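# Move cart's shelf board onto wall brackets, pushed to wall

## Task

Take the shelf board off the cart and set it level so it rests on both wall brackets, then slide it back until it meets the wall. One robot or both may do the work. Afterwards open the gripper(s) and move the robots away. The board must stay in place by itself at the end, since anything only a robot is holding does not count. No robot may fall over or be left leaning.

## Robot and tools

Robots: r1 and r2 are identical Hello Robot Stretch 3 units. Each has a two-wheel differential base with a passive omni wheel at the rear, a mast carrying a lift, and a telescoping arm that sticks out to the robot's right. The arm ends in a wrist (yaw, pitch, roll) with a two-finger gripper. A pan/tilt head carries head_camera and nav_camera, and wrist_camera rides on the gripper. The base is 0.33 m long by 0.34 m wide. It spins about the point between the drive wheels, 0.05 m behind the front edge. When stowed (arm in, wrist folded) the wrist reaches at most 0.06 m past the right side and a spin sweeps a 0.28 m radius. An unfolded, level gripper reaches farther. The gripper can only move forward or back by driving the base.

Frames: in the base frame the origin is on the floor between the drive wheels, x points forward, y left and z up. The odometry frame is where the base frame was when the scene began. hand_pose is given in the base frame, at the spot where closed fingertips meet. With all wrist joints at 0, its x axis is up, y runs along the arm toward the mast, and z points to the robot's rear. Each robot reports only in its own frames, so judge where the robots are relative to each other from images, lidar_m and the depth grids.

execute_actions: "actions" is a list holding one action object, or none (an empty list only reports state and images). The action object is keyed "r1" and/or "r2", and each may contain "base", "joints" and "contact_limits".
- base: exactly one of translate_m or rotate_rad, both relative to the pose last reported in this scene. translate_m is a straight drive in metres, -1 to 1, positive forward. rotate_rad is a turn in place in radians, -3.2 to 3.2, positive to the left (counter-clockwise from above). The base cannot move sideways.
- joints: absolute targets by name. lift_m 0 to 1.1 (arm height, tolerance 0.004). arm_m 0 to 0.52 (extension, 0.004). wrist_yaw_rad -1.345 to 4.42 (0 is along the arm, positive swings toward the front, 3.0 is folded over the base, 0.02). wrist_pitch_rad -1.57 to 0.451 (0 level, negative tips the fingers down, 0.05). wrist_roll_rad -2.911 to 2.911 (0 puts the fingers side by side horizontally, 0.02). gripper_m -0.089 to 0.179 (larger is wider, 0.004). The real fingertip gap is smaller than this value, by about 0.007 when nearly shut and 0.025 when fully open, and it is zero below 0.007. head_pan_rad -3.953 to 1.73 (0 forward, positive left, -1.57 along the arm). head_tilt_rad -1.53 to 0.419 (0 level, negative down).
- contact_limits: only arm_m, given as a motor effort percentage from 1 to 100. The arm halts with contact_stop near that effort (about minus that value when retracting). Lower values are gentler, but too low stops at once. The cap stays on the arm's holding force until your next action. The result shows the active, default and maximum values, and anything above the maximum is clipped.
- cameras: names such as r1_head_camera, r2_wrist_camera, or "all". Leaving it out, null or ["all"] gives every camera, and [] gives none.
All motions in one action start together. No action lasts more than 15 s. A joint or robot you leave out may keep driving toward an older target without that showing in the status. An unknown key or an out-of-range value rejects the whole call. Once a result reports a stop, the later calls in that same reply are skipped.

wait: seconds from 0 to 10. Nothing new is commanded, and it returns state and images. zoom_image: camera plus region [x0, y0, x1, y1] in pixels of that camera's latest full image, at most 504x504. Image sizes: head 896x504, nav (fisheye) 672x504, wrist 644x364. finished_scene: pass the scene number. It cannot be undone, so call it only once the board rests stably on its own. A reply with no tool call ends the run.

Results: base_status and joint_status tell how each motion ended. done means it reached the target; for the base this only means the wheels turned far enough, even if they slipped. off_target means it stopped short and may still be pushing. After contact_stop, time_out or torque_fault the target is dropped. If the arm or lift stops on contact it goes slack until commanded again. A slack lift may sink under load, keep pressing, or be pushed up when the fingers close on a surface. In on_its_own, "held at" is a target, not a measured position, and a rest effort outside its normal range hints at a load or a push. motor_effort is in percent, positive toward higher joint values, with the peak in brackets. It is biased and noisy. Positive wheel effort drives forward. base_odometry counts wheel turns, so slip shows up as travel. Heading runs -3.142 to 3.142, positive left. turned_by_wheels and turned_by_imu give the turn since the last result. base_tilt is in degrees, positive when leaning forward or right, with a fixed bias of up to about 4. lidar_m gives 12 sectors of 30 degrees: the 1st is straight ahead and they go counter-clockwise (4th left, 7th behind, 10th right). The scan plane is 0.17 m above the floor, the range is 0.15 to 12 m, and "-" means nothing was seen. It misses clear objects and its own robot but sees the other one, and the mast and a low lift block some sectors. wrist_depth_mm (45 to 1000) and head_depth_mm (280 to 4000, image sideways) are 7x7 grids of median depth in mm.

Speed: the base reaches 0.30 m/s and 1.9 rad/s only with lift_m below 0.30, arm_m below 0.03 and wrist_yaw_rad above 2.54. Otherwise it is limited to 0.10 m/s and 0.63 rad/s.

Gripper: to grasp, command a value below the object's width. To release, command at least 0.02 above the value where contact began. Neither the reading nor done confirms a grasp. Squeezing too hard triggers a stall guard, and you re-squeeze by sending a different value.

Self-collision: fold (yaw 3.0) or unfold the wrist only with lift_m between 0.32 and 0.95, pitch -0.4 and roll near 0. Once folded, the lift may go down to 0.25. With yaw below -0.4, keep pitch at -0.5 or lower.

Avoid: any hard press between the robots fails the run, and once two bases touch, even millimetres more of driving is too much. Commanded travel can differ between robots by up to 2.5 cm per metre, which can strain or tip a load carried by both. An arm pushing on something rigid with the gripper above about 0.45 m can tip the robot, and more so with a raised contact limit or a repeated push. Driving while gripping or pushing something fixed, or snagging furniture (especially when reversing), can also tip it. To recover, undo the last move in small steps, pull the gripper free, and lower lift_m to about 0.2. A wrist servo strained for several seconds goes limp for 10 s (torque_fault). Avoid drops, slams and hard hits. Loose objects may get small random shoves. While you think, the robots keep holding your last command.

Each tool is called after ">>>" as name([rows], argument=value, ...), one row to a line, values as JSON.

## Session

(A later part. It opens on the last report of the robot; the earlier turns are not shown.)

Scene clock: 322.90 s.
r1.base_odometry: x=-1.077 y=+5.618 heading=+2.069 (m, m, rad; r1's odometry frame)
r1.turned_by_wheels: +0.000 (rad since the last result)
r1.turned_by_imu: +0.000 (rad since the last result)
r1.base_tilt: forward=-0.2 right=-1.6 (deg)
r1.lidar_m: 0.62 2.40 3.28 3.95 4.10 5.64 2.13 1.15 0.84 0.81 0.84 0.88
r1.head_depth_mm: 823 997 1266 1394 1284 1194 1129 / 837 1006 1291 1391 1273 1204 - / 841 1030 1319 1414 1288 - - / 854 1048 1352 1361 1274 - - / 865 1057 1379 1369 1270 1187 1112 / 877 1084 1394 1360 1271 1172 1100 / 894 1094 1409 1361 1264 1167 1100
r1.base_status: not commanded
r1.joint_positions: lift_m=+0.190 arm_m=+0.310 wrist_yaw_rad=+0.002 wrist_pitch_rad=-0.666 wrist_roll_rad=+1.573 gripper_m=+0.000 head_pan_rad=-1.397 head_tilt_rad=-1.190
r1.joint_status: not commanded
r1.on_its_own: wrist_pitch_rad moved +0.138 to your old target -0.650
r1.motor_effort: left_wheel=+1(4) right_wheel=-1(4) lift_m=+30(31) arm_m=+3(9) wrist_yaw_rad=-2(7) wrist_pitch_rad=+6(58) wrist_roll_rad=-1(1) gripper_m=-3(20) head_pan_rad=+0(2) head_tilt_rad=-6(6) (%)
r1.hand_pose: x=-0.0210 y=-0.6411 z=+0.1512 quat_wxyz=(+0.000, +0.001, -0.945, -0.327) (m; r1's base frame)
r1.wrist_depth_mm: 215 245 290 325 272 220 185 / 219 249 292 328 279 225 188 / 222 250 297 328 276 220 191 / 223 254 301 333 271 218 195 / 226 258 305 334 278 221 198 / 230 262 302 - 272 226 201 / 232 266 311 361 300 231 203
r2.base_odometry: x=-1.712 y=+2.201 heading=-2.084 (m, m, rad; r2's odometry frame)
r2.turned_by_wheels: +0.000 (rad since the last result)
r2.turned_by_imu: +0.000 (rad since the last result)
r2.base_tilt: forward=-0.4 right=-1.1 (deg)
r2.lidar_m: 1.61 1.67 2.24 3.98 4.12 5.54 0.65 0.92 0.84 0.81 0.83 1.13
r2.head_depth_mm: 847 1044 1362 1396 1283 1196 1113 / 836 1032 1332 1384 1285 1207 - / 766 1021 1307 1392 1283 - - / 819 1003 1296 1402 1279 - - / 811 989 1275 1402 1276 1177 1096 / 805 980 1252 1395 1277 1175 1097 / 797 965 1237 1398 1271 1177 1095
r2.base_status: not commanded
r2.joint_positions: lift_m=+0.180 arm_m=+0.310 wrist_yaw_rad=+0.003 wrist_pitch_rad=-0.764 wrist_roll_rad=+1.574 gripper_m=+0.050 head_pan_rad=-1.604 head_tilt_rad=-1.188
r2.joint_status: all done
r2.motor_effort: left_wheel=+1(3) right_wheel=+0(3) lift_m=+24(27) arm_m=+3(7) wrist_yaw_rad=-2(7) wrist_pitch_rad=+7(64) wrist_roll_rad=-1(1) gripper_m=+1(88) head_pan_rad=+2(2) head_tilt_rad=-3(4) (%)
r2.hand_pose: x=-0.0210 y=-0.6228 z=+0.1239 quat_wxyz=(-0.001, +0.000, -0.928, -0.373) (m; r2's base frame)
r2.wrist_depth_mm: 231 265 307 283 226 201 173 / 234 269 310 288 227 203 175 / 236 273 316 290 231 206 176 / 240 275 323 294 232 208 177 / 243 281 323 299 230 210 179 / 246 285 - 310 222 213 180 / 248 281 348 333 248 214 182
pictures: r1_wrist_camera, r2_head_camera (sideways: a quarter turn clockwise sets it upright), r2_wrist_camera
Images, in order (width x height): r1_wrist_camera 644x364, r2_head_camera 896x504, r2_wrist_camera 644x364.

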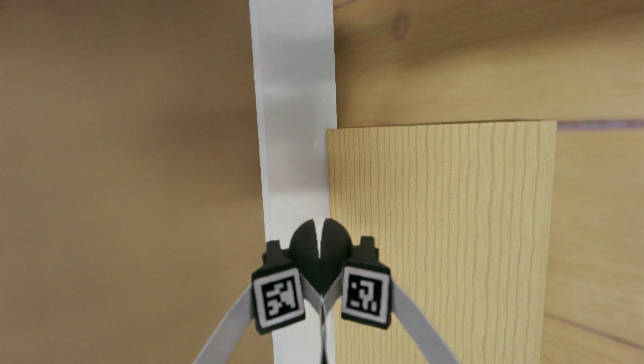

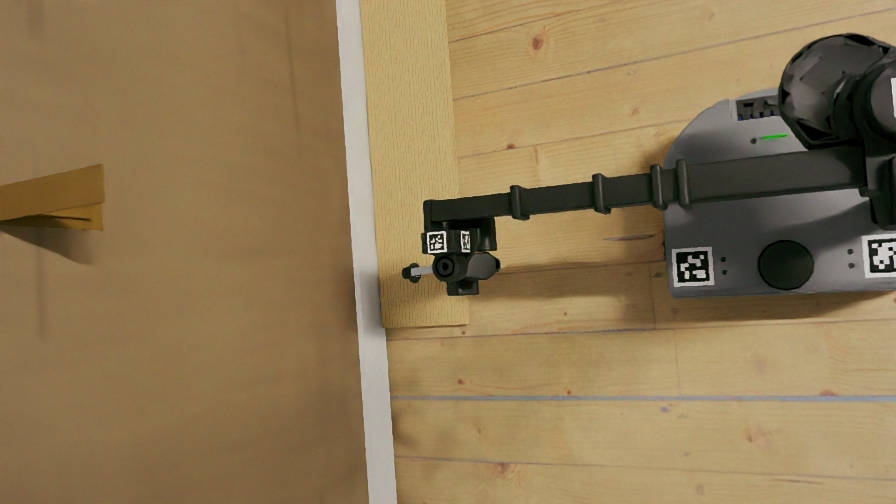

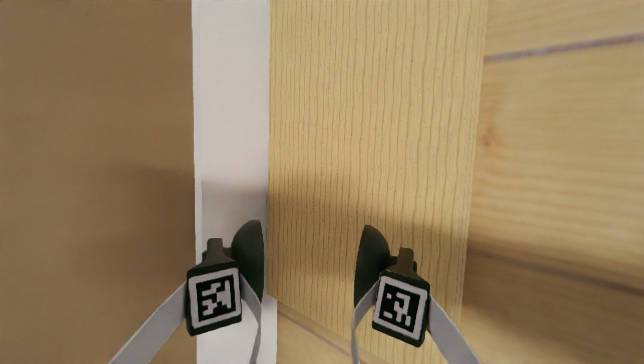

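>>> execute_actions([
  {"r1":{"joints":{"arm_m":0.2,"wrist_pitch_rad":-0.78}},"r2":{"joints":{"arm_m":0.2,"gripper_m":0.0,"wrist_pitch_rad":-0.78}}},
], cameras=[])

>>> execute_actions([
  {"r1":{"joints":{"lift_m":0.08}},"r2":{"joints":{"lift_m":0.08}}},
], cameras=[])

>>> execute_actions([
  {"r1":{"joints":{"arm_m":0.30},"contact_limits":{"arm_m":35}},"r2":{"joints":{"arm_m":0.30},"contact_limits":{"arm_m":35}}},
], cameras=[])

>>> execute_actions([
  {"r1":{"joints":{"arm_m":0.31,"lift_m":0.11,"wrist_pitch_rad":-0.65},"contact_limits":{"arm_m":35}},"r2":{"joints":{"arm_m":0.31,"lift_m":0.11,"wrist_pitch_rad":-0.65},"contact_limits":{"arm_m":35}}},
], cameras=[])

>>> execute_actions([
  {"r1":{"joints":{"lift_m":0.15,"wrist_pitch_rad":-0.7}},"r2":{"joints":{"lift_m":0.15,"wrist_pitch_rad":-0.68}}},
], cameras=[])

>>> execute_actions([
  {"r1":{"joints":{"lift_m":0.19,"wrist_pitch_rad":-0.65}},"r2":{"joints":{"lift_m":0.19,"wrist_pitch_rad":-0.63}}},
], cameras=[])

>>> execute_actions([
  {"r1":{"joints":{"lift_m":0.23,"arm_m":0.36},"contact_limits":{"arm_m":30}},"r2":{"joints":{"lift_m":0.23,"arm_m":0.36},"contact_limits":{"arm_m":30}}},
], cameras=["r1_wrist_camera","r2_wrist_camera","r2_head_camera"])

Scene clock: 325.80 s.
r1.base_odometry: x=-1.077 y=+5.618 heading=+2.069 (m, m, rad; r1's odometry frame)
r1.turned_by_wheels: +0.000 (rad since the last result)
r1.turned_by_imu: +0.001 (rad since the last result)
r1.base_tilt: forward=-0.1 right=-1.7 (deg)
r1.lidar_m: 0.62 2.39 3.28 3.95 4.12 5.63 2.13 1.14 0.84 0.81 0.83 1.14
r1.head_depth_mm: 823 995 1264 1394 1288 1195 1134 / 834 1013 1293 1382 1284 1205 - / 846 1032 1322 1377 1259 - - / 855 1045 1351 1378 1267 - - / 869 1061 1377 1367 1273 1191 1111 / 880 1079 1391 1369 1264 1177 1104 / 895 1098 1408 1360 1271 1178 1103
r1.base_status: not commanded
r1.joint_positions: lift_m=+0.190 arm_m=+0.200 wrist_yaw_rad=+0.002 wrist_pitch_rad=-0.787 wrist_roll_rad=+1.573 gripper_m=+0.000 head_pan_rad=-1.397 head_tilt_rad=-1.190
r1.joint_status: all done
r1.motor_effort: left_wheel=+1(1) right_wheel=-1(1) lift_m=+30(30) arm_m=-3(1) wrist_yaw_rad=-2(2) wrist_pitch_rad=+3(6) wrist_roll_rad=-2(1) gripper_m=-4(4) head_pan_rad=-1(2) head_tilt_rad=-6(6) (%)
r1.hand_pose: x=-0.0212 y=-0.5089 z=+0.1299 quat_wxyz=(-0.001, +0.000, -0.923, -0.384) (m; r1's base frame)
r1.wrist_depth_mm: 312 355 391 305 246 207 177 / 313 360 396 313 252 209 180 / 319 368 406 312 258 215 183 / 318 370 399 310 264 218 187 / 319 378 416 318 272 222 189 / 327 376 430 - 267 227 192 / 326 379 426 334 293 232 196
r2.base_odometry: x=-1.712 y=+2.201 heading=-2.084 (m, m, rad; r2's odometry frame)
r2.turned_by_wheels: +0.000 (rad since the last result)
r2.turned_by_imu: +0.001 (rad since the last result)
r2.base_tilt: forward=-0.5 right=-1.1 (deg)
r2.lidar_m: 1.62 1.67 2.26 3.97 4.11 5.57 0.65 0.86 0.85 0.81 0.84 1.13
r2.head_depth_mm: 847 1043 1356 1409 1284 1191 1122 / 836 1028 1335 1384 1298 1199 - / 771 1018 1317 1378 1285 - - / 820 1001 1298 1388 1269 - - / 811 989 1269 1380 1277 1179 1099 / 805 973 1252 1397 1278 1184 1089 / 796 967 1241 1382 1283 1174 1093
r2.base_status: not commanded
r2.joint_positions: lift_m=+0.180 arm_m=+0.200 wrist_yaw_rad=+0.002 wrist_pitch_rad=-0.787 wrist_roll_rad=+1.574 gripper_m=+0.000 head_pan_rad=-1.604 head_tilt_rad=-1.188
r2.joint_status: all done
r2.motor_effort: left_wheel=+1(1) right_wheel=+0(0) lift_m=+24(24) arm_m=-3(3) wrist_yaw_rad=-1(3) wrist_pitch_rad=+3(4) wrist_roll_rad=-1(1) gripper_m=-2(88) head_pan_rad=+3(2) head_tilt_rad=-4(5) (%)
r2.hand_pose: x=-0.0212 y=-0.5089 z=+0.1201 quat_wxyz=(-0.001, +0.000, -0.923, -0.384) (m; r2's base frame)
r2.wrist_depth_mm: 313 360 367 281 240 200 173 / 317 367 371 285 244 202 175 / 320 370 376 292 245 204 175 / 327 379 386 297 248 207 177 / 330 387 398 300 252 209 178 / 333 389 432 - 251 209 179 / 338 396 433 327 247 212 180
pictures: none
No camera images: the call's "cameras" was empty. Leave "cameras" out to get every camera's image.

Scene clock: 327.63 s.
r1.base_odometry: x=-1.077 y=+5.618 heading=+2.069 (m, m, rad; r1's odometry frame)
r1.turned_by_wheels: +0.000 (rad since the last result)
r1.turned_by_imu: +0.000 (rad since the last result)
r1.base_tilt: forward=-0.2 right=-1.7 (deg)
r1.lidar_m: 0.62 2.39 3.27 3.95 4.14 5.62 2.12 1.14 0.84 0.81 0.83 0.70
r1.head_depth_mm: 828 1000 1270 1394 1294 1198 1115 / 834 1014 1297 1388 1279 1212 - / 844 1027 1323 1375 1260 - - / 854 1039 1353 1367 1260 - - / 866 1063 1367 1369 1278 1184 1112 / 878 1083 1382 1369 1262 1179 1109 / 891 1103 1411 1368 1266 1183 1102
r1.base_status: not commanded
r1.joint_positions: lift_m=+0.080 arm_m=+0.200 wrist_yaw_rad=+0.002 wrist_pitch_rad=-0.774 wrist_roll_rad=+1.573 gripper_m=+0.000 head_pan_rad=-1.397 head_tilt_rad=-1.190
r1.joint_status: all done
r1.motor_effort: left_wheel=+1(1) right_wheel=-1(1) lift_m=+18(29) arm_m=-2(3) wrist_yaw_rad=-1(2) wrist_pitch_rad=-2(3) wrist_roll_rad=-2(2) gripper_m=-3(4) head_pan_rad=+0(1) head_tilt_rad=-6(6) (%)
r1.hand_pose: x=-0.0212 y=-0.5115 z=+0.0227 quat_wxyz=(-0.001, +0.000, -0.926, -0.378) (m; r1's base frame)
r1.wrist_depth_mm: 298 319 227 171 137 114 97 / 301 329 236 175 140 116 99 / 303 332 233 182 143 118 101 / 310 330 223 187 147 120 103 / 316 340 233 183 150 123 104 / 321 348 261 - 149 126 106 / 324 359 261 206 163 128 108
r2.base_odometry: x=-1.712 y=+2.201 heading=-2.084 (m, m, rad; r2's odometry frame)
r2.turned_by_wheels: +0.000 (rad since the last result)
r2.turned_by_imu: +0.000 (rad since the last result)
r2.base_tilt: forward=-0.5 right=-1.1 (deg)
r2.lidar_m: 1.62 1.67 2.25 3.97 4.12 5.56 0.65 0.76 0.85 0.81 0.83 1.13
r2.head_depth_mm: 843 1047 1348 1404 1288 1188 1106 / 834 1030 1341 1388 1298 1203 - / 769 1019 1314 1372 1298 - - / 819 1004 1287 1387 1251 - - / 810 991 1274 1378 1290 1179 1096 / 804 980 1251 1396 1276 1192 1093 / 793 962 1233 1395 1271 1179 1090
r2.base_status: not commanded
r2.joint_positions: lift_m=+0.080 arm_m=+0.200 wrist_yaw_rad=+0.002 wrist_pitch_rad=-0.768 wrist_roll_rad=+1.574 gripper_m=+0.000 head_pan_rad=-1.604 head_tilt_rad=-1.188
r2.joint_status: all done
r2.motor_effort: left_wheel=+0(1) right_wheel=+0(0) lift_m=+19(22) arm_m=-3(3) wrist_yaw_rad=-1(3) wrist_pitch_rad=-7(7) wrist_roll_rad=-2(1) gripper_m=-4(4) head_pan_rad=+2(2) head_tilt_rad=-5(3) (%)
r2.hand_pose: x=-0.0212 y=-0.5127 z=+0.0236 quat_wxyz=(-0.001, +0.000, -0.927, -0.375) (m; r2's base frame)
r2.wrist_depth_mm: 301 306 212 173 139 115 98 / 305 316 216 176 139 116 99 / 311 325 220 178 141 117 100 / 314 336 224 181 143 118 101 / 320 341 227 176 145 119 101 / 327 349 249 - 146 120 102 / 331 365 237 191 143 122 103
pictures: none
No camera images: the call's "cameras" was empty. Leave "cameras" out to get every camera's image.

Scene clock: 329.87 s.
r1.base_odometry: x=-1.077 y=+5.618 heading=+2.069 (m, m, rad; r1's odometry frame)
r1.turned_by_wheels: +0.000 (rad since the last result)
r1.turned_by_imu: -0.001 (rad since the last result)
r1.base_tilt: forward=-1.3 right=-3.4 (deg)
r1.lidar_m: 0.62 2.40 3.27 3.93 4.08 4.95 2.12 1.15 0.84 0.81 0.84 0.77
r1.head_depth_mm: 847 1018 1287 1417 1300 1203 1119 / 857 1034 1299 1411 1291 1204 - / 862 1050 1326 1417 1296 - - / 874 1060 1348 1408 1294 - - / 883 1080 1384 1389 1284 1186 1116 / 898 1096 1409 1388 1286 1186 1106 / 911 1120 1422 1392 1289 1183 1112
r1.base_status: not commanded
r1.joint_positions: lift_m=+0.081 arm_m=+0.298 wrist_yaw_rad=+0.004 wrist_pitch_rad=-0.875 wrist_roll_rad=+1.573 gripper_m=+0.000 head_pan_rad=-1.397 head_tilt_rad=-1.190
r1.joint_status: all done
r1.on_its_own: arm_m is at rest, and its effort (+16) is outside its rest range (-14 to +14); wrist_pitch_rad is at rest, and its effort (+36) is outside its rest range (-20 to +32)
r1.motor_effort: left_wheel=+0(6) right_wheel=+0(1) lift_m=+6(18) arm_m=+16(17) wrist_yaw_rad=-4(4) wrist_pitch_rad=+36(36) wrist_roll_rad=-2(1) gripper_m=-7(8) head_pan_rad=-1(0) head_tilt_rad=-6(6) (%)
r1.contact_limits: arm_m 35 (drawing in: default 17, maximum 28; extending or still: default 23, maximum 38)
r1.hand_pose: x=-0.0209 y=-0.5885 z=+0.0074 quat_wxyz=(+0.000, +0.001, -0.906, -0.424) (m; r1's base frame)
r1.wrist_depth_mm: 239 272 223 175 144 123 107 / 240 274 230 181 148 125 109 / 243 275 230 176 152 128 111 / 248 278 221 176 156 131 113 / 251 282 231 181 158 134 116 / 260 292 251 - 158 138 118 / 263 297 268 194 175 140 120
r2.base_odometry: x=-1.712 y=+2.201 heading=-2.084 (m, m, rad; r2's odometry frame)
r2.turned_by_wheels: +0.000 (rad since the last result)
r2.turned_by_imu: -0.001 (rad since the last result)
r2.base_tilt: forward=-1.4 right=-2.6 (deg)
r2.lidar_m: 1.62 1.67 2.25 3.96 4.08 5.51 0.65 0.67 0.85 0.82 0.84 1.13
r2.head_depth_mm: 863 1064 1368 1425 1295 1193 1097 / 857 1046 1344 1398 1299 1205 - / 826 1031 1317 1410 1307 - - / 837 1028 1300 1429 1297 - - / 830 1007 1285 1414 1286 1188 1102 / 825 995 1265 1421 1299 1195 1102 / 817 981 1239 1422 1301 1185 1096
r2.base_status: not commanded
r2.joint_positions: lift_m=+0.081 arm_m=+0.298 wrist_yaw_rad=+0.004 wrist_pitch_rad=-0.848 wrist_roll_rad=+1.574 gripper_m=+0.000 head_pan_rad=-1.604 head_tilt_rad=-1.188
r2.joint_status: all done
r2.on_its_own: arm_m is at rest, and its effort (+15) is outside its rest range (-14 to +14); wrist_pitch_rad is at rest, and its effort (+34) is outside its rest range (-20 to +32)
r2.motor_effort: left_wheel=+0(8) right_wheel=+0(0) lift_m=+6(19) arm_m=+15(19) wrist_yaw_rad=-4(4) wrist_pitch_rad=+34(34) wrist_roll_rad=-1(1) gripper_m=-5(5) head_pan_rad=+3(2) head_tilt_rad=-3(3) (%)
r2.contact_limits: arm_m 35 (drawing in: default 20, maximum 33; extending or still: default 27, maximum 45)
r2.hand_pose: x=-0.0209 y=-0.5947 z=+0.0113 quat_wxyz=(+0.000, +0.001, -0.911, -0.412) (m; r2's base frame)
r2.wrist_depth_mm: 240 264 202 164 146 123 106 / 242 268 206 167 148 124 108 / 247 273 212 171 150 126 109 / 252 279 217 175 152 128 110 / 258 288 223 179 155 129 111 / 260 290 242 - 153 131 112 / 266 302 236 188 154 133 114
pictures: none
No camera images: the call's "cameras" was empty. Leave "cameras" out to get every camera's image.

Scene clock: 331.77 s.
r1.base_odometry: x=-1.077 y=+5.618 heading=+2.069 (m, m, rad; r1's odometry frame)
r1.turned_by_wheels: +0.000 (rad since the last result)
r1.turned_by_imu: -0.001 (rad since the last result)
r1.base_tilt: forward=-0.1 right=-1.7 (deg)
r1.lidar_m: 0.62 2.39 3.28 3.96 4.12 5.60 2.13 1.15 0.84 0.81 0.84 0.74
r1.head_depth_mm: 823 997 1266 1386 1287 1200 1117 / 834 1010 1294 1386 1287 1203 - / 842 1024 1311 1401 1279 - - / 856 1042 1344 1365 1266 - - / 871 1060 1382 1375 1269 1187 1116 / 875 1083 1385 1367 1257 1180 1105 / 892 1100 1413 1362 1254 1179 1101
r1.base_status: not commanded
r1.joint_positions: lift_m=+0.110 arm_m=+0.308 wrist_yaw_rad=+0.007 wrist_pitch_rad=-0.876 wrist_roll_rad=+1.573 gripper_m=+0.000 head_pan_rad=-1.397 head_tilt_rad=-1.190
r1.joint_status: wrist_pitch_rad off_target (ended at -0.876, target -0.650); the others done
r1.on_its_own: arm_m is at rest, and its effort (+18) is outside its rest range (-14 to +14); wrist_pitch_rad is at rest, and its effort (+85) is outside its rest range (-20 to +32)
r1.motor_effort: left_wheel=+2(4) right_wheel=-3(5) lift_m=+20(23) arm_m=+18(24) wrist_yaw_rad=-5(6) wrist_pitch_rad=+85(86) wrist_roll_rad=-2(2) gripper_m=-16(16) head_pan_rad=-1(1) head_tilt_rad=-6(6) (%)
r1.contact_limits: arm_m 35 (drawing in: default 17, maximum 28; extending or still: default 23, maximum 38)
r1.hand_pose: x=-0.0206 y=-0.5980 z=+0.0366 quat_wxyz=(+0.001, +0.002, -0.905, -0.425) (m; r1's base frame)
r1.wrist_depth_mm: 230 269 229 183 153 131 114 / 231 275 237 189 157 134 117 / 234 270 236 183 161 137 119 / 243 273 226 181 165 140 121 / 244 279 236 189 166 143 123 / 249 287 246 - 163 146 126 / 253 289 266 196 183 147 128
r2.base_odometry: x=-1.712 y=+2.201 heading=-2.084 (m, m, rad; r2's odometry frame)
r2.turned_by_wheels: +0.000 (rad since the last result)
r2.turned_by_imu: -0.001 (rad since the last result)
r2.base_tilt: forward=-0.5 right=-1.1 (deg)
r2.lidar_m: 1.62 1.67 2.24 3.97 4.13 5.54 0.65 0.82 0.85 0.81 0.83 1.12
r2.head_depth_mm: 848 1041 1371 1408 1280 1189 1108 / 840 1032 1343 1388 1287 1205 - / 772 1017 1315 1380 1279 - - / 819 1006 1301 1416 1287 - - / 810 996 1273 1368 1278 1182 1097 / 801 975 1253 1392 1280 1174 1095 / 793 964 1229 1390 1274 1174 1085
r2.base_status: not commanded
r2.joint_positions: lift_m=+0.110 arm_m=+0.309 wrist_yaw_rad=+0.009 wrist_pitch_rad=-0.824 wrist_roll_rad=+1.574 gripper_m=+0.000 head_pan_rad=-1.604 head_tilt_rad=-1.188
r2.joint_status: wrist_pitch_rad off_target (ended at -0.824, target -0.650); the others done
r2.on_its_own: wrist_pitch_rad is at rest, and its effort (+86) is outside its rest range (-20 to +32)
r2.motor_effort: left_wheel=+1(10) right_wheel=-2(8) lift_m=+20(22) arm_m=+13(22) wrist_yaw_rad=-7(8) wrist_pitch_rad=+86(96) wrist_roll_rad=-2(2) gripper_m=-17(17) head_pan_rad=+2(3) head_tilt_rad=-4(5) (%)
r2.contact_limits: arm_m 35 (drawing in: default 20, maximum 33; extending or still: default 27, maximum 45)
r2.hand_pose: x=-0.0201 y=-0.6098 z=+0.0444 quat_wxyz=(+0.001, +0.003, -0.916, -0.401) (m; r2's base frame)
r2.wrist_depth_mm: 235 265 223 173 160 135 117 / 237 268 227 176 162 137 118 / 240 273 233 179 164 138 119 / 243 277 237 182 167 140 120 / 250 281 243 182 167 141 122 / 256 287 266 181 161 142 123 / 260 291 244 189 179 144 124
pictures: none
No camera images: the call's "cameras" was empty. Leave "cameras" out to get every camera's image.

Scene clock: 332.93 s.
r1.base_odometry: x=-1.077 y=+5.618 heading=+2.069 (m, m, rad; r1's odometry frame)
r1.turned_by_wheels: +0.000 (rad since the last result)
r1.turned_by_imu: +0.000 (rad since the last result)
r1.base_tilt: forward=-0.2 right=-1.7 (deg)
r1.lidar_m: 0.62 2.40 3.26 3.95 4.10 5.61 2.12 1.14 0.84 0.81 0.83 0.82
r1.head_depth_mm: 822 999 1265 1389 1288 1190 1126 / 833 1018 1293 1379 1276 1210 - / 847 1028 1321 1404 1277 - - / 853 1045 1345 1367 1274 - - / 866 1065 1378 1356 1267 1182 1114 / 880 1080 1401 1346 1260 1178 1106 / 892 1093 1381 1354 1259 1176 1102
r1.base_status: not commanded
r1.joint_positions: lift_m=+0.150 arm_m=+0.309 wrist_yaw_rad=+0.008 wrist_pitch_rad=-0.849 wrist_roll_rad=+1.573 gripper_m=+0.001 head_pan_rad=-1.397 head_tilt_rad=-1.190
r1.joint_status: wrist_pitch_rad off_target (ended at -0.849, target -0.700); the others done
r1.on_its_own: wrist_pitch_rad is at rest, and its effort (+57) is outside its rest range (-20 to +32)
r1.motor_effort: left_wheel=+5(4) right_wheel=-6(6) lift_m=+36(38) arm_m=+7(19) wrist_yaw_rad=-7(7) wrist_pitch_rad=+57(85) wrist_roll_rad=-2(1) gripper_m=-20(20) head_pan_rad=-2(2) head_tilt_rad=-5(6) (%)
r1.hand_pose: x=-0.0203 y=-0.6050 z=+0.0799 quat_wxyz=(+0.001, +0.003, -0.911, -0.412) (m; r1's base frame)
r1.wrist_depth_mm: 236 263 297 236 195 165 144 / 235 266 304 240 198 169 146 / 240 270 301 223 199 171 148 / 243 275 289 198 202 176 151 / 246 279 303 198 207 179 154 / 246 285 317 - 202 183 157 / 252 291 322 218 217 184 160
r2.base_odometry: x=-1.712 y=+2.201 heading=-2.084 (m, m, rad; r2's odometry frame)
r2.turned_by_wheels: +0.000 (rad since the last result)
r2.turned_by_imu: +0.000 (rad since the last result)
r2.base_tilt: forward=-0.4 right=-1.0 (deg)
r2.lidar_m: 1.62 1.67 2.24 3.98 4.11 5.52 0.65 0.86 0.85 0.81 0.83 1.12
r2.head_depth_mm: 849 1039 1359 1389 1291 1192 1109 / 840 1029 1346 1382 1291 1204 - / 773 1021 1309 1362 1282 - - / 820 1004 1300 1383 1282 - - / 810 995 1279 1373 1272 1184 1095 / 804 981 1250 1397 1277 1176 1092 / 791 969 1236 1382 1270 1186 1090
r2.base_status: not commanded
r2.joint_positions: lift_m=+0.150 arm_m=+0.309 wrist_yaw_rad=+0.008 wrist_pitch_rad=-0.811 wrist_roll_rad=+1.574 gripper_m=+0.000 head_pan_rad=-1.604 head_tilt_rad=-1.188
r2.joint_status: wrist_pitch_rad off_target (ended at -0.811, target -0.680); the others done
r2.on_its_own: wrist_pitch_rad is at rest, and its effort (+65) is outside its rest range (-20 to +32)
r2.motor_effort: left_wheel=+4(3) right_wheel=-3(4) lift_m=+33(34) arm_m=+7(13) wrist_yaw_rad=-7(8) wrist_pitch_rad=+65(87) wrist_roll_rad=-1(2) gripper_m=-16(16) head_pan_rad=+2(2) head_tilt_rad=-3(4) (%)
r2.hand_pose: x=-0.0202 y=-0.6130 z=+0.0859 quat_wxyz=(+0.001, +0.003, -0.919, -0.395) (m; r2's base frame)
r2.wrist_depth_mm: 236 267 283 194 191 171 147 / 241 272 289 198 194 172 148 / 243 275 296 198 196 174 150 / 245 279 303 202 198 175 151 / 249 284 310 203 203 177 152 / 254 291 326 202 203 179 153 / 257 295 335 210 213 180 155
pictures: none
No camera images: the call's "cameras" was empty. Leave "cameras" out to get every camera's image.

Scene clock: 334.13 s.
r1.base_odometry: x=-1.077 y=+5.618 heading=+2.069 (m, m, rad; r1's odometry frame)
r1.turned_by_wheels: +0.000 (rad since the last result)
r1.turned_by_imu: +0.000 (rad since the last result)
r1.base_tilt: forward=-0.2 right=-1.7 (deg)
r1.lidar_m: 0.62 2.39 3.28 3.95 4.12 5.59 2.13 1.15 0.84 0.81 0.84 0.83
r1.head_depth_mm: 821 997 1273 1376 1283 1202 1129 / 834 1012 1288 1382 1288 1208 - / 842 1032 1324 1374 1292 - - / 857 1039 1348 1346 1270 - - / 867 1059 1367 1344 1266 1191 1107 / 877 1077 1364 1351 1270 1177 1101 / 895 1098 1371 1351 1266 1182 1100
r1.base_status: not commanded
r1.joint_positions: lift_m=+0.190 arm_m=+0.309 wrist_yaw_rad=+0.008 wrist_pitch_rad=-0.804 wrist_roll_rad=+1.573 gripper_m=+0.000 head_pan_rad=-1.397 head_tilt_rad=-1.190
r1.joint_status: wrist_pitch_rad off_target (ended at -0.804, target -0.650); the others done
r1.on_its_own: wrist_pitch_rad is at rest, and its effort (+58) is outside its rest range (-20 to +32)
r1.motor_effort: left_wheel=+4(5) right_wheel=-4(6) lift_m=+31(40) arm_m=+8(9) wrist_yaw_rad=-8(6) wrist_pitch_rad=+58(67) wrist_roll_rad=-1(2) gripper_m=-18(23) head_pan_rad=-2(1) head_tilt_rad=-6(6) (%)
r1.hand_pose: x=-0.0203 y=-0.6143 z=+0.1272 quat_wxyz=(+0.001, +0.003, -0.920, -0.392) (m; r1's base frame)
r1.wrist_depth_mm: 229 267 312 297 242 203 174 / 231 270 316 304 247 208 177 / 233 273 322 288 250 211 181 / 236 274 326 213 252 215 184 / 241 278 331 214 257 221 188 / 241 283 329 - 255 224 192 / 244 284 333 239 275 225 194
r2.base_odometry: x=-1.712 y=+2.201 heading=-2.084 (m, m, rad; r2's odometry frame)
r2.turned_by_wheels: +0.000 (rad since the last result)
r2.turned_by_imu: +0.000 (rad since the last result)
r2.base_tilt: forward=-0.4 right=-1.1 (deg)
r2.lidar_m: 1.62 1.67 2.25 3.97 4.10 5.52 0.65 0.91 0.84 0.81 0.83 1.12
r2.head_depth_mm: 851 1047 1357 1386 1295 1189 1119 / 838 1031 1344 1388 1281 1197 - / 771 1014 1315 1373 1286 - - / 822 1002 1289 1356 1281 - - / 810 993 1272 1384 1274 1181 1097 / 803 977 1253 1400 1277 1181 1091 / 791 968 1238 1387 1272 1180 1094
r2.base_status: not commanded
r2.joint_positions: lift_m=+0.190 arm_m=+0.309 wrist_yaw_rad=+0.008 wrist_pitch_rad=-0.763 wrist_roll_rad=+1.574 gripper_m=+0.000 head_pan_rad=-1.604 head_tilt_rad=-1.188
r2.joint_status: wrist_pitch_rad off_target (ended at -0.763, target -0.630); the others done
r2.on_its_own: wrist_pitch_rad is at rest, and its effort (+66) is outside its rest range (-20 to +32)
r2.motor_effort: left_wheel=+3(3) right_wheel=-3(3) lift_m=+30(36) arm_m=+7(7) wrist_yaw_rad=-7(7) wrist_pitch_rad=+66(77) wrist_roll_rad=-1(1) gripper_m=-15(19) head_pan_rad=+2(2) head_tilt_rad=-4(3) (%)
r2.hand_pose: x=-0.0201 y=-0.6226 z=+0.1339 quat_wxyz=(+0.000, +0.003, -0.928, -0.373) (m; r2's base frame)
r2.wrist_depth_mm: 231 264 307 219 241 210 181 / 235 270 314 221 241 212 181 / 239 274 318 221 245 214 183 / 241 278 323 223 247 216 184 / 244 282 328 224 257 219 187 / 248 286 327 226 253 221 188 / 251 292 356 228 264 223 189
pictures: none
No camera images: the call's "cameras" was empty. Leave "cameras" out to get every camera's image.

Scene clock: 335.60 s.
r1.base_odometry: x=-1.077 y=+5.618 heading=+2.069 (m, m, rad; r1's odometry frame)
r1.turned_by_wheels: +0.000 (rad since the last result)
r1.turned_by_imu: +0.000 (rad since the last result)
r1.base_tilt: forward=-0.2 right=-1.7 (deg)
r1.lidar_m: 0.62 2.38 3.27 3.95 4.12 5.63 2.12 1.15 0.84 0.80 0.83 0.87
r1.head_depth_mm: 824 994 1268 1398 1291 1190 1128 / 835 1014 1293 1382 1283 1196 - / 846 1029 1292 1368 1272 - - / 853 1045 1349 1347 1279 - - / 869 1063 1372 1354 1266 1185 1112 / 876 1078 1360 1353 1268 1178 1093 / 887 1098 1379 1356 1264 1179 1108
r1.base_status: not commanded
r1.joint_positions: lift_m=+0.230 arm_m=+0.358 wrist_yaw_rad=+0.007 wrist_pitch_rad=-0.904 wrist_roll_rad=+1.573 gripper_m=+0.001 head_pan_rad=-1.397 head_tilt_rad=-1.190
r1.joint_status: all done
r1.on_its_own: arm_m is at rest, and its effort (+16) is outside its rest range (-14 to +14); wrist_pitch_rad is at rest, and its effort (+93) is outside its rest range (-20 to +32)
r1.motor_effort: left_wheel=+1(4) right_wheel=-2(3) lift_m=+21(35) arm_m=+16(17) wrist_yaw_rad=-6(7) wrist_pitch_rad=+93(93) wrist_roll_rad=-1(1) gripper_m=-32(32) head_pan_rad=+0(2) head_tilt_rad=-6(5) (%)
r1.contact_limits: arm_m 30 (drawing in: default 17, maximum 28; extending or still: default 23, maximum 38)
r1.hand_pose: x=-0.0206 y=-0.6423 z=+0.1526 quat_wxyz=(+0.001, +0.002, -0.899, -0.437) (m; r1's base frame)
r1.wrist_depth_mm: 206 242 291 317 267 229 200 / 208 244 295 326 272 233 204 / 209 247 297 305 265 239 208 / 210 251 302 259 192 245 212 / 213 253 306 247 271 248 216 / 214 255 311 236 - 254 221 / 216 257 317 289 210 252 225
r2.base_odometry: x=-1.712 y=+2.201 heading=-2.084 (m, m, rad; r2's odometry frame)
r2.turned_by_wheels: +0.000 (rad since the last result)
r2.turned_by_imu: +0.000 (rad since the last result)
r2.base_tilt: forward=-0.4 right=-1.1 (deg)
r2.lidar_m: 1.62 1.66 2.24 3.96 4.11 5.52 0.65 0.91 0.85 0.81 0.84 1.13
r2.head_depth_mm: 849 1046 1362 1383 1295 1194 1135 / 840 1031 1339 1381 1297 1202 - / 770 1023 1317 1385 1278 - - / 816 1004 1307 1376 1280 - - / 810 991 1271 1381 1273 1190 1099 / 802 980 1248 1395 1272 1185 1095 / 793 968 1229 1389 1273 1175 1094
r2.base_status: not commanded
r2.joint_positions: lift_m=+0.230 arm_m=+0.358 wrist_yaw_rad=+0.007 wrist_pitch_rad=-0.859 wrist_roll_rad=+1.574 gripper_m=+0.001 head_pan_rad=-1.604 head_tilt_rad=-1.188
r2.joint_status: all done
r2.on_its_own: arm_m is at rest, and its effort (+15) is outside its rest range (-14 to +14); wrist_pitch_rad is at rest, and its effort (+100) is outside its rest range (-20 to +32)
r2.motor_effort: left_wheel=+1(3) right_wheel=-1(3) lift_m=+18(33) arm_m=+15(16) wrist_yaw_rad=-6(7) wrist_pitch_rad=+100(100) wrist_roll_rad=-1(1) gripper_m=-27(27) head_pan_rad=+2(2) head_tilt_rad=-4(4) (%)
r2.contact_limits: arm_m 30 (drawing in: default 20, maximum 33; extending or still: default 27, maximum 45)
r2.hand_pose: x=-0.0205 y=-0.6524 z=+0.1591 quat_wxyz=(+0.000, +0.002, -0.909, -0.417) (m; r2's base frame)
r2.wrist_depth_mm: 204 239 289 268 173 237 206 / 207 241 290 271 174 240 209 / 212 246 297 272 185 241 210 / 213 251 306 275 187 244 212 / 216 255 311 253 200 247 213 / 218 260 309 254 - 249 215 / 221 260 330 281 197 246 218
pictures: r1_wrist_camera, r2_head_camera (sideways: a quarter turn clockwise sets it upright), r2_wrist_camera
Images, in order (width x height): r1_wrist_camera 644x364, r2_head_camera 896x504, r2_wrist_camera 644x364.

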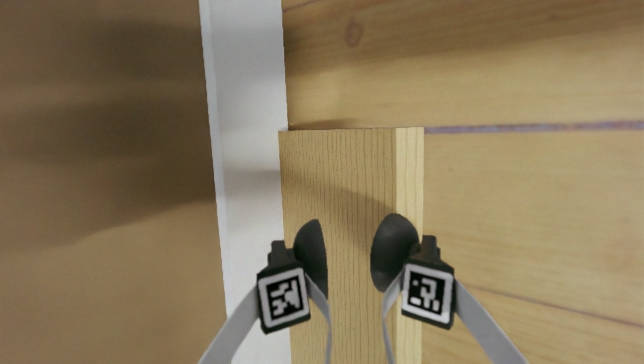

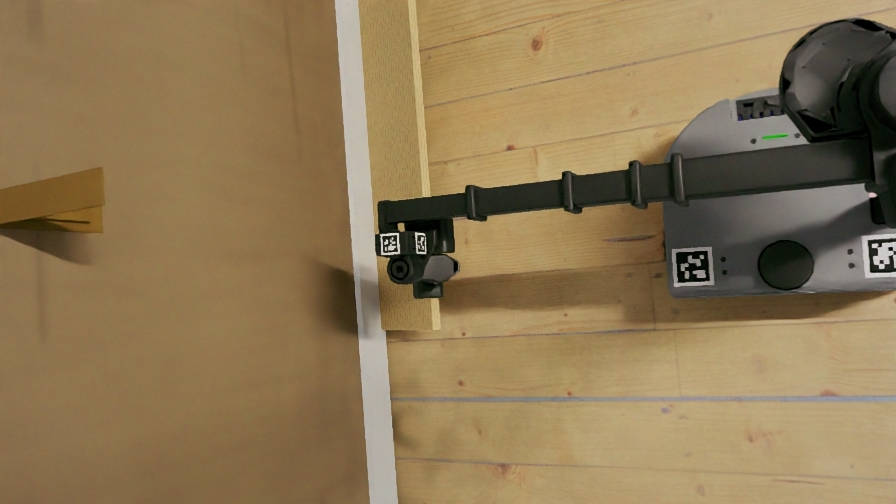

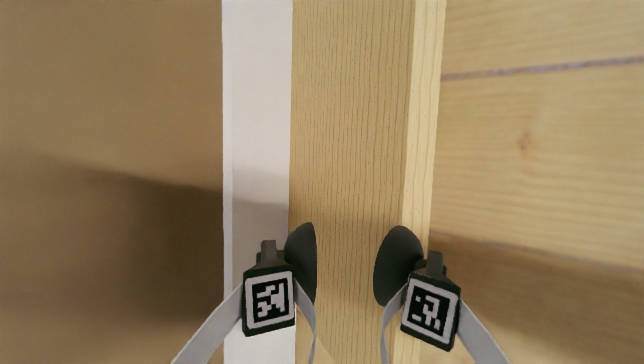

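>>> execute_actions([
  {"r1":{"joints":{"lift_m":0.28,"arm_m":0.39,"wrist_pitch_rad":-0.8},"contact_limits":{"arm_m":25}},"r2":{"joints":{"lift_m":0.28,"arm_m":0.39,"wrist_pitch_rad":-0.78},"contact_limits":{"arm_m":25}}},
], cameras=["r1_wrist_camera","r2_wrist_camera","r2_head_camera"])

Scene clock: 337.47 s.
r1.base_odometry: x=-1.077 y=+5.618 heading=+2.069 (m, m, rad; r1's odometry frame)
r1.turned_by_wheels: +0.000 (rad since the last result)
r1.turned_by_imu: +0.000 (rad since the last result)
r1.base_tilt: forward=-0.2 right=-1.6 (deg)
r1.lidar_m: 0.62 2.39 3.27 3.95 4.09 5.60 2.12 1.15 0.84 0.81 0.84 1.14
r1.head_depth_mm: 825 995 1264 1385 1283 1206 1134 / 835 1013 1294 1385 1278 1206 - / 842 1030 1225 1374 1269 - - / 857 1048 1340 1374 1278 - - / 867 1064 1372 1369 1266 1178 1113 / 877 1079 1380 1359 1259 1180 1108 / 887 1099 1405 1360 1256 1181 1104
r1.base_status: not commanded
r1.joint_positions: lift_m=+0.280 arm_m=+0.390 wrist_yaw_rad=+0.002 wrist_pitch_rad=-0.813 wrist_roll_rad=+1.573 gripper_m=+0.000 head_pan_rad=-1.397 head_tilt_rad=-1.190
r1.joint_status: all done
r1.motor_effort: left_wheel=+1(2) right_wheel=-1(3) lift_m=+35(40) arm_m=+3(17) wrist_yaw_rad=-2(6) wrist_pitch_rad=+5(93) wrist_roll_rad=-1(2) gripper_m=-3(33) head_pan_rad=-1(1) head_tilt_rad=-6(5) (%)
r1.contact_limits: arm_m 25 (drawing in: default 17, maximum 28; extending or still: default 23, maximum 38)
r1.hand_pose: x=-0.0211 y=-0.6930 z=+0.2155 quat_wxyz=(+0.000, +0.000, -0.918, -0.396) (m; r1's base frame)
r1.wrist_depth_mm: 170 196 240 299 333 275 241 / 173 198 246 311 336 285 246 / 175 200 248 314 332 282 241 / 175 203 251 318 335 281 237 / 177 205 253 324 342 287 244 / 179 206 247 - 340 292 247 / 181 208 261 335 373 299 251
r2.base_odometry: x=-1.712 y=+2.201 heading=-2.084 (m, m, rad; r2's odometry frame)
r2.turned_by_wheels: +0.000 (rad since the last result)
r2.turned_by_imu: +0.000 (rad since the last result)
r2.base_tilt: forward=-0.4 right=-1.0 (deg)
r2.lidar_m: 1.62 1.66 2.24 3.98 4.10 5.52 0.66 1.18 0.85 0.81 0.83 1.12
r2.head_depth_mm: 850 1041 1364 1391 1298 1194 - / 839 1034 1337 1393 1281 1208 - / 770 1020 1312 1381 1290 - - / 820 1001 1231 1359 1285 - - / 812 984 1272 1375 1281 1178 1099 / 802 977 1254 1392 1283 1175 1099 / 793 968 1235 1390 1281 1183 1091
r2.base_status: not commanded
r2.joint_positions: lift_m=+0.280 arm_m=+0.390 wrist_yaw_rad=+0.003 wrist_pitch_rad=-0.794 wrist_roll_rad=+1.574 gripper_m=+0.000 head_pan_rad=-1.604 head_tilt_rad=-1.188
r2.joint_status: all done
r2.motor_effort: left_wheel=+1(3) right_wheel=+0(4) lift_m=+30(33) arm_m=+3(16) wrist_yaw_rad=-2(7) wrist_pitch_rad=+6(100) wrist_roll_rad=-1(2) gripper_m=-2(27) head_pan_rad=+3(2) head_tilt_rad=-5(5) (%)
r2.contact_limits: arm_m 25 (drawing in: default 20, maximum 33; extending or still: default 27, maximum 45)
r2.hand_pose: x=-0.0211 y=-0.6970 z=+0.2188 quat_wxyz=(-0.001, +0.000, -0.922, -0.387) (m; r2's base frame)
r2.wrist_depth_mm: 175 199 241 305 325 270 232 / 176 201 246 310 327 274 236 / 179 205 251 320 331 275 237 / 181 208 254 321 335 278 240 / 183 211 259 335 337 282 241 / 184 214 249 - 338 284 243 / 187 216 276 335 352 291 246
pictures: r1_wrist_camera, r2_head_camera (sideways: a quarter turn clockwise sets it upright), r2_wrist_camera
Images, in order (width x height): r1_wrist_camera 644x364, r2_head_camera 896x504, r2_wrist_camera 644x364.

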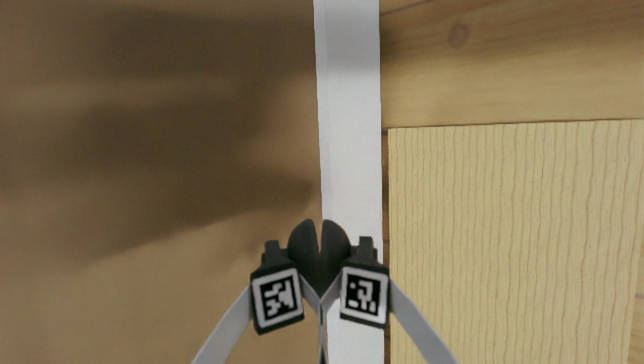

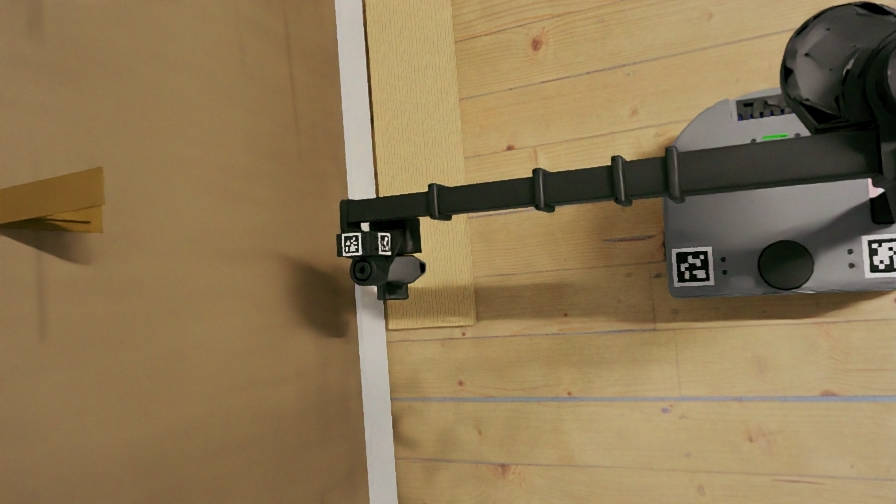

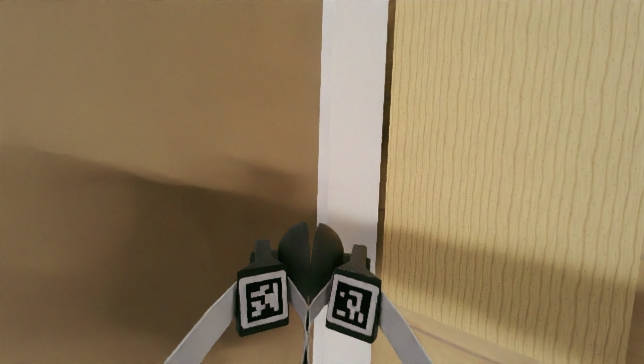

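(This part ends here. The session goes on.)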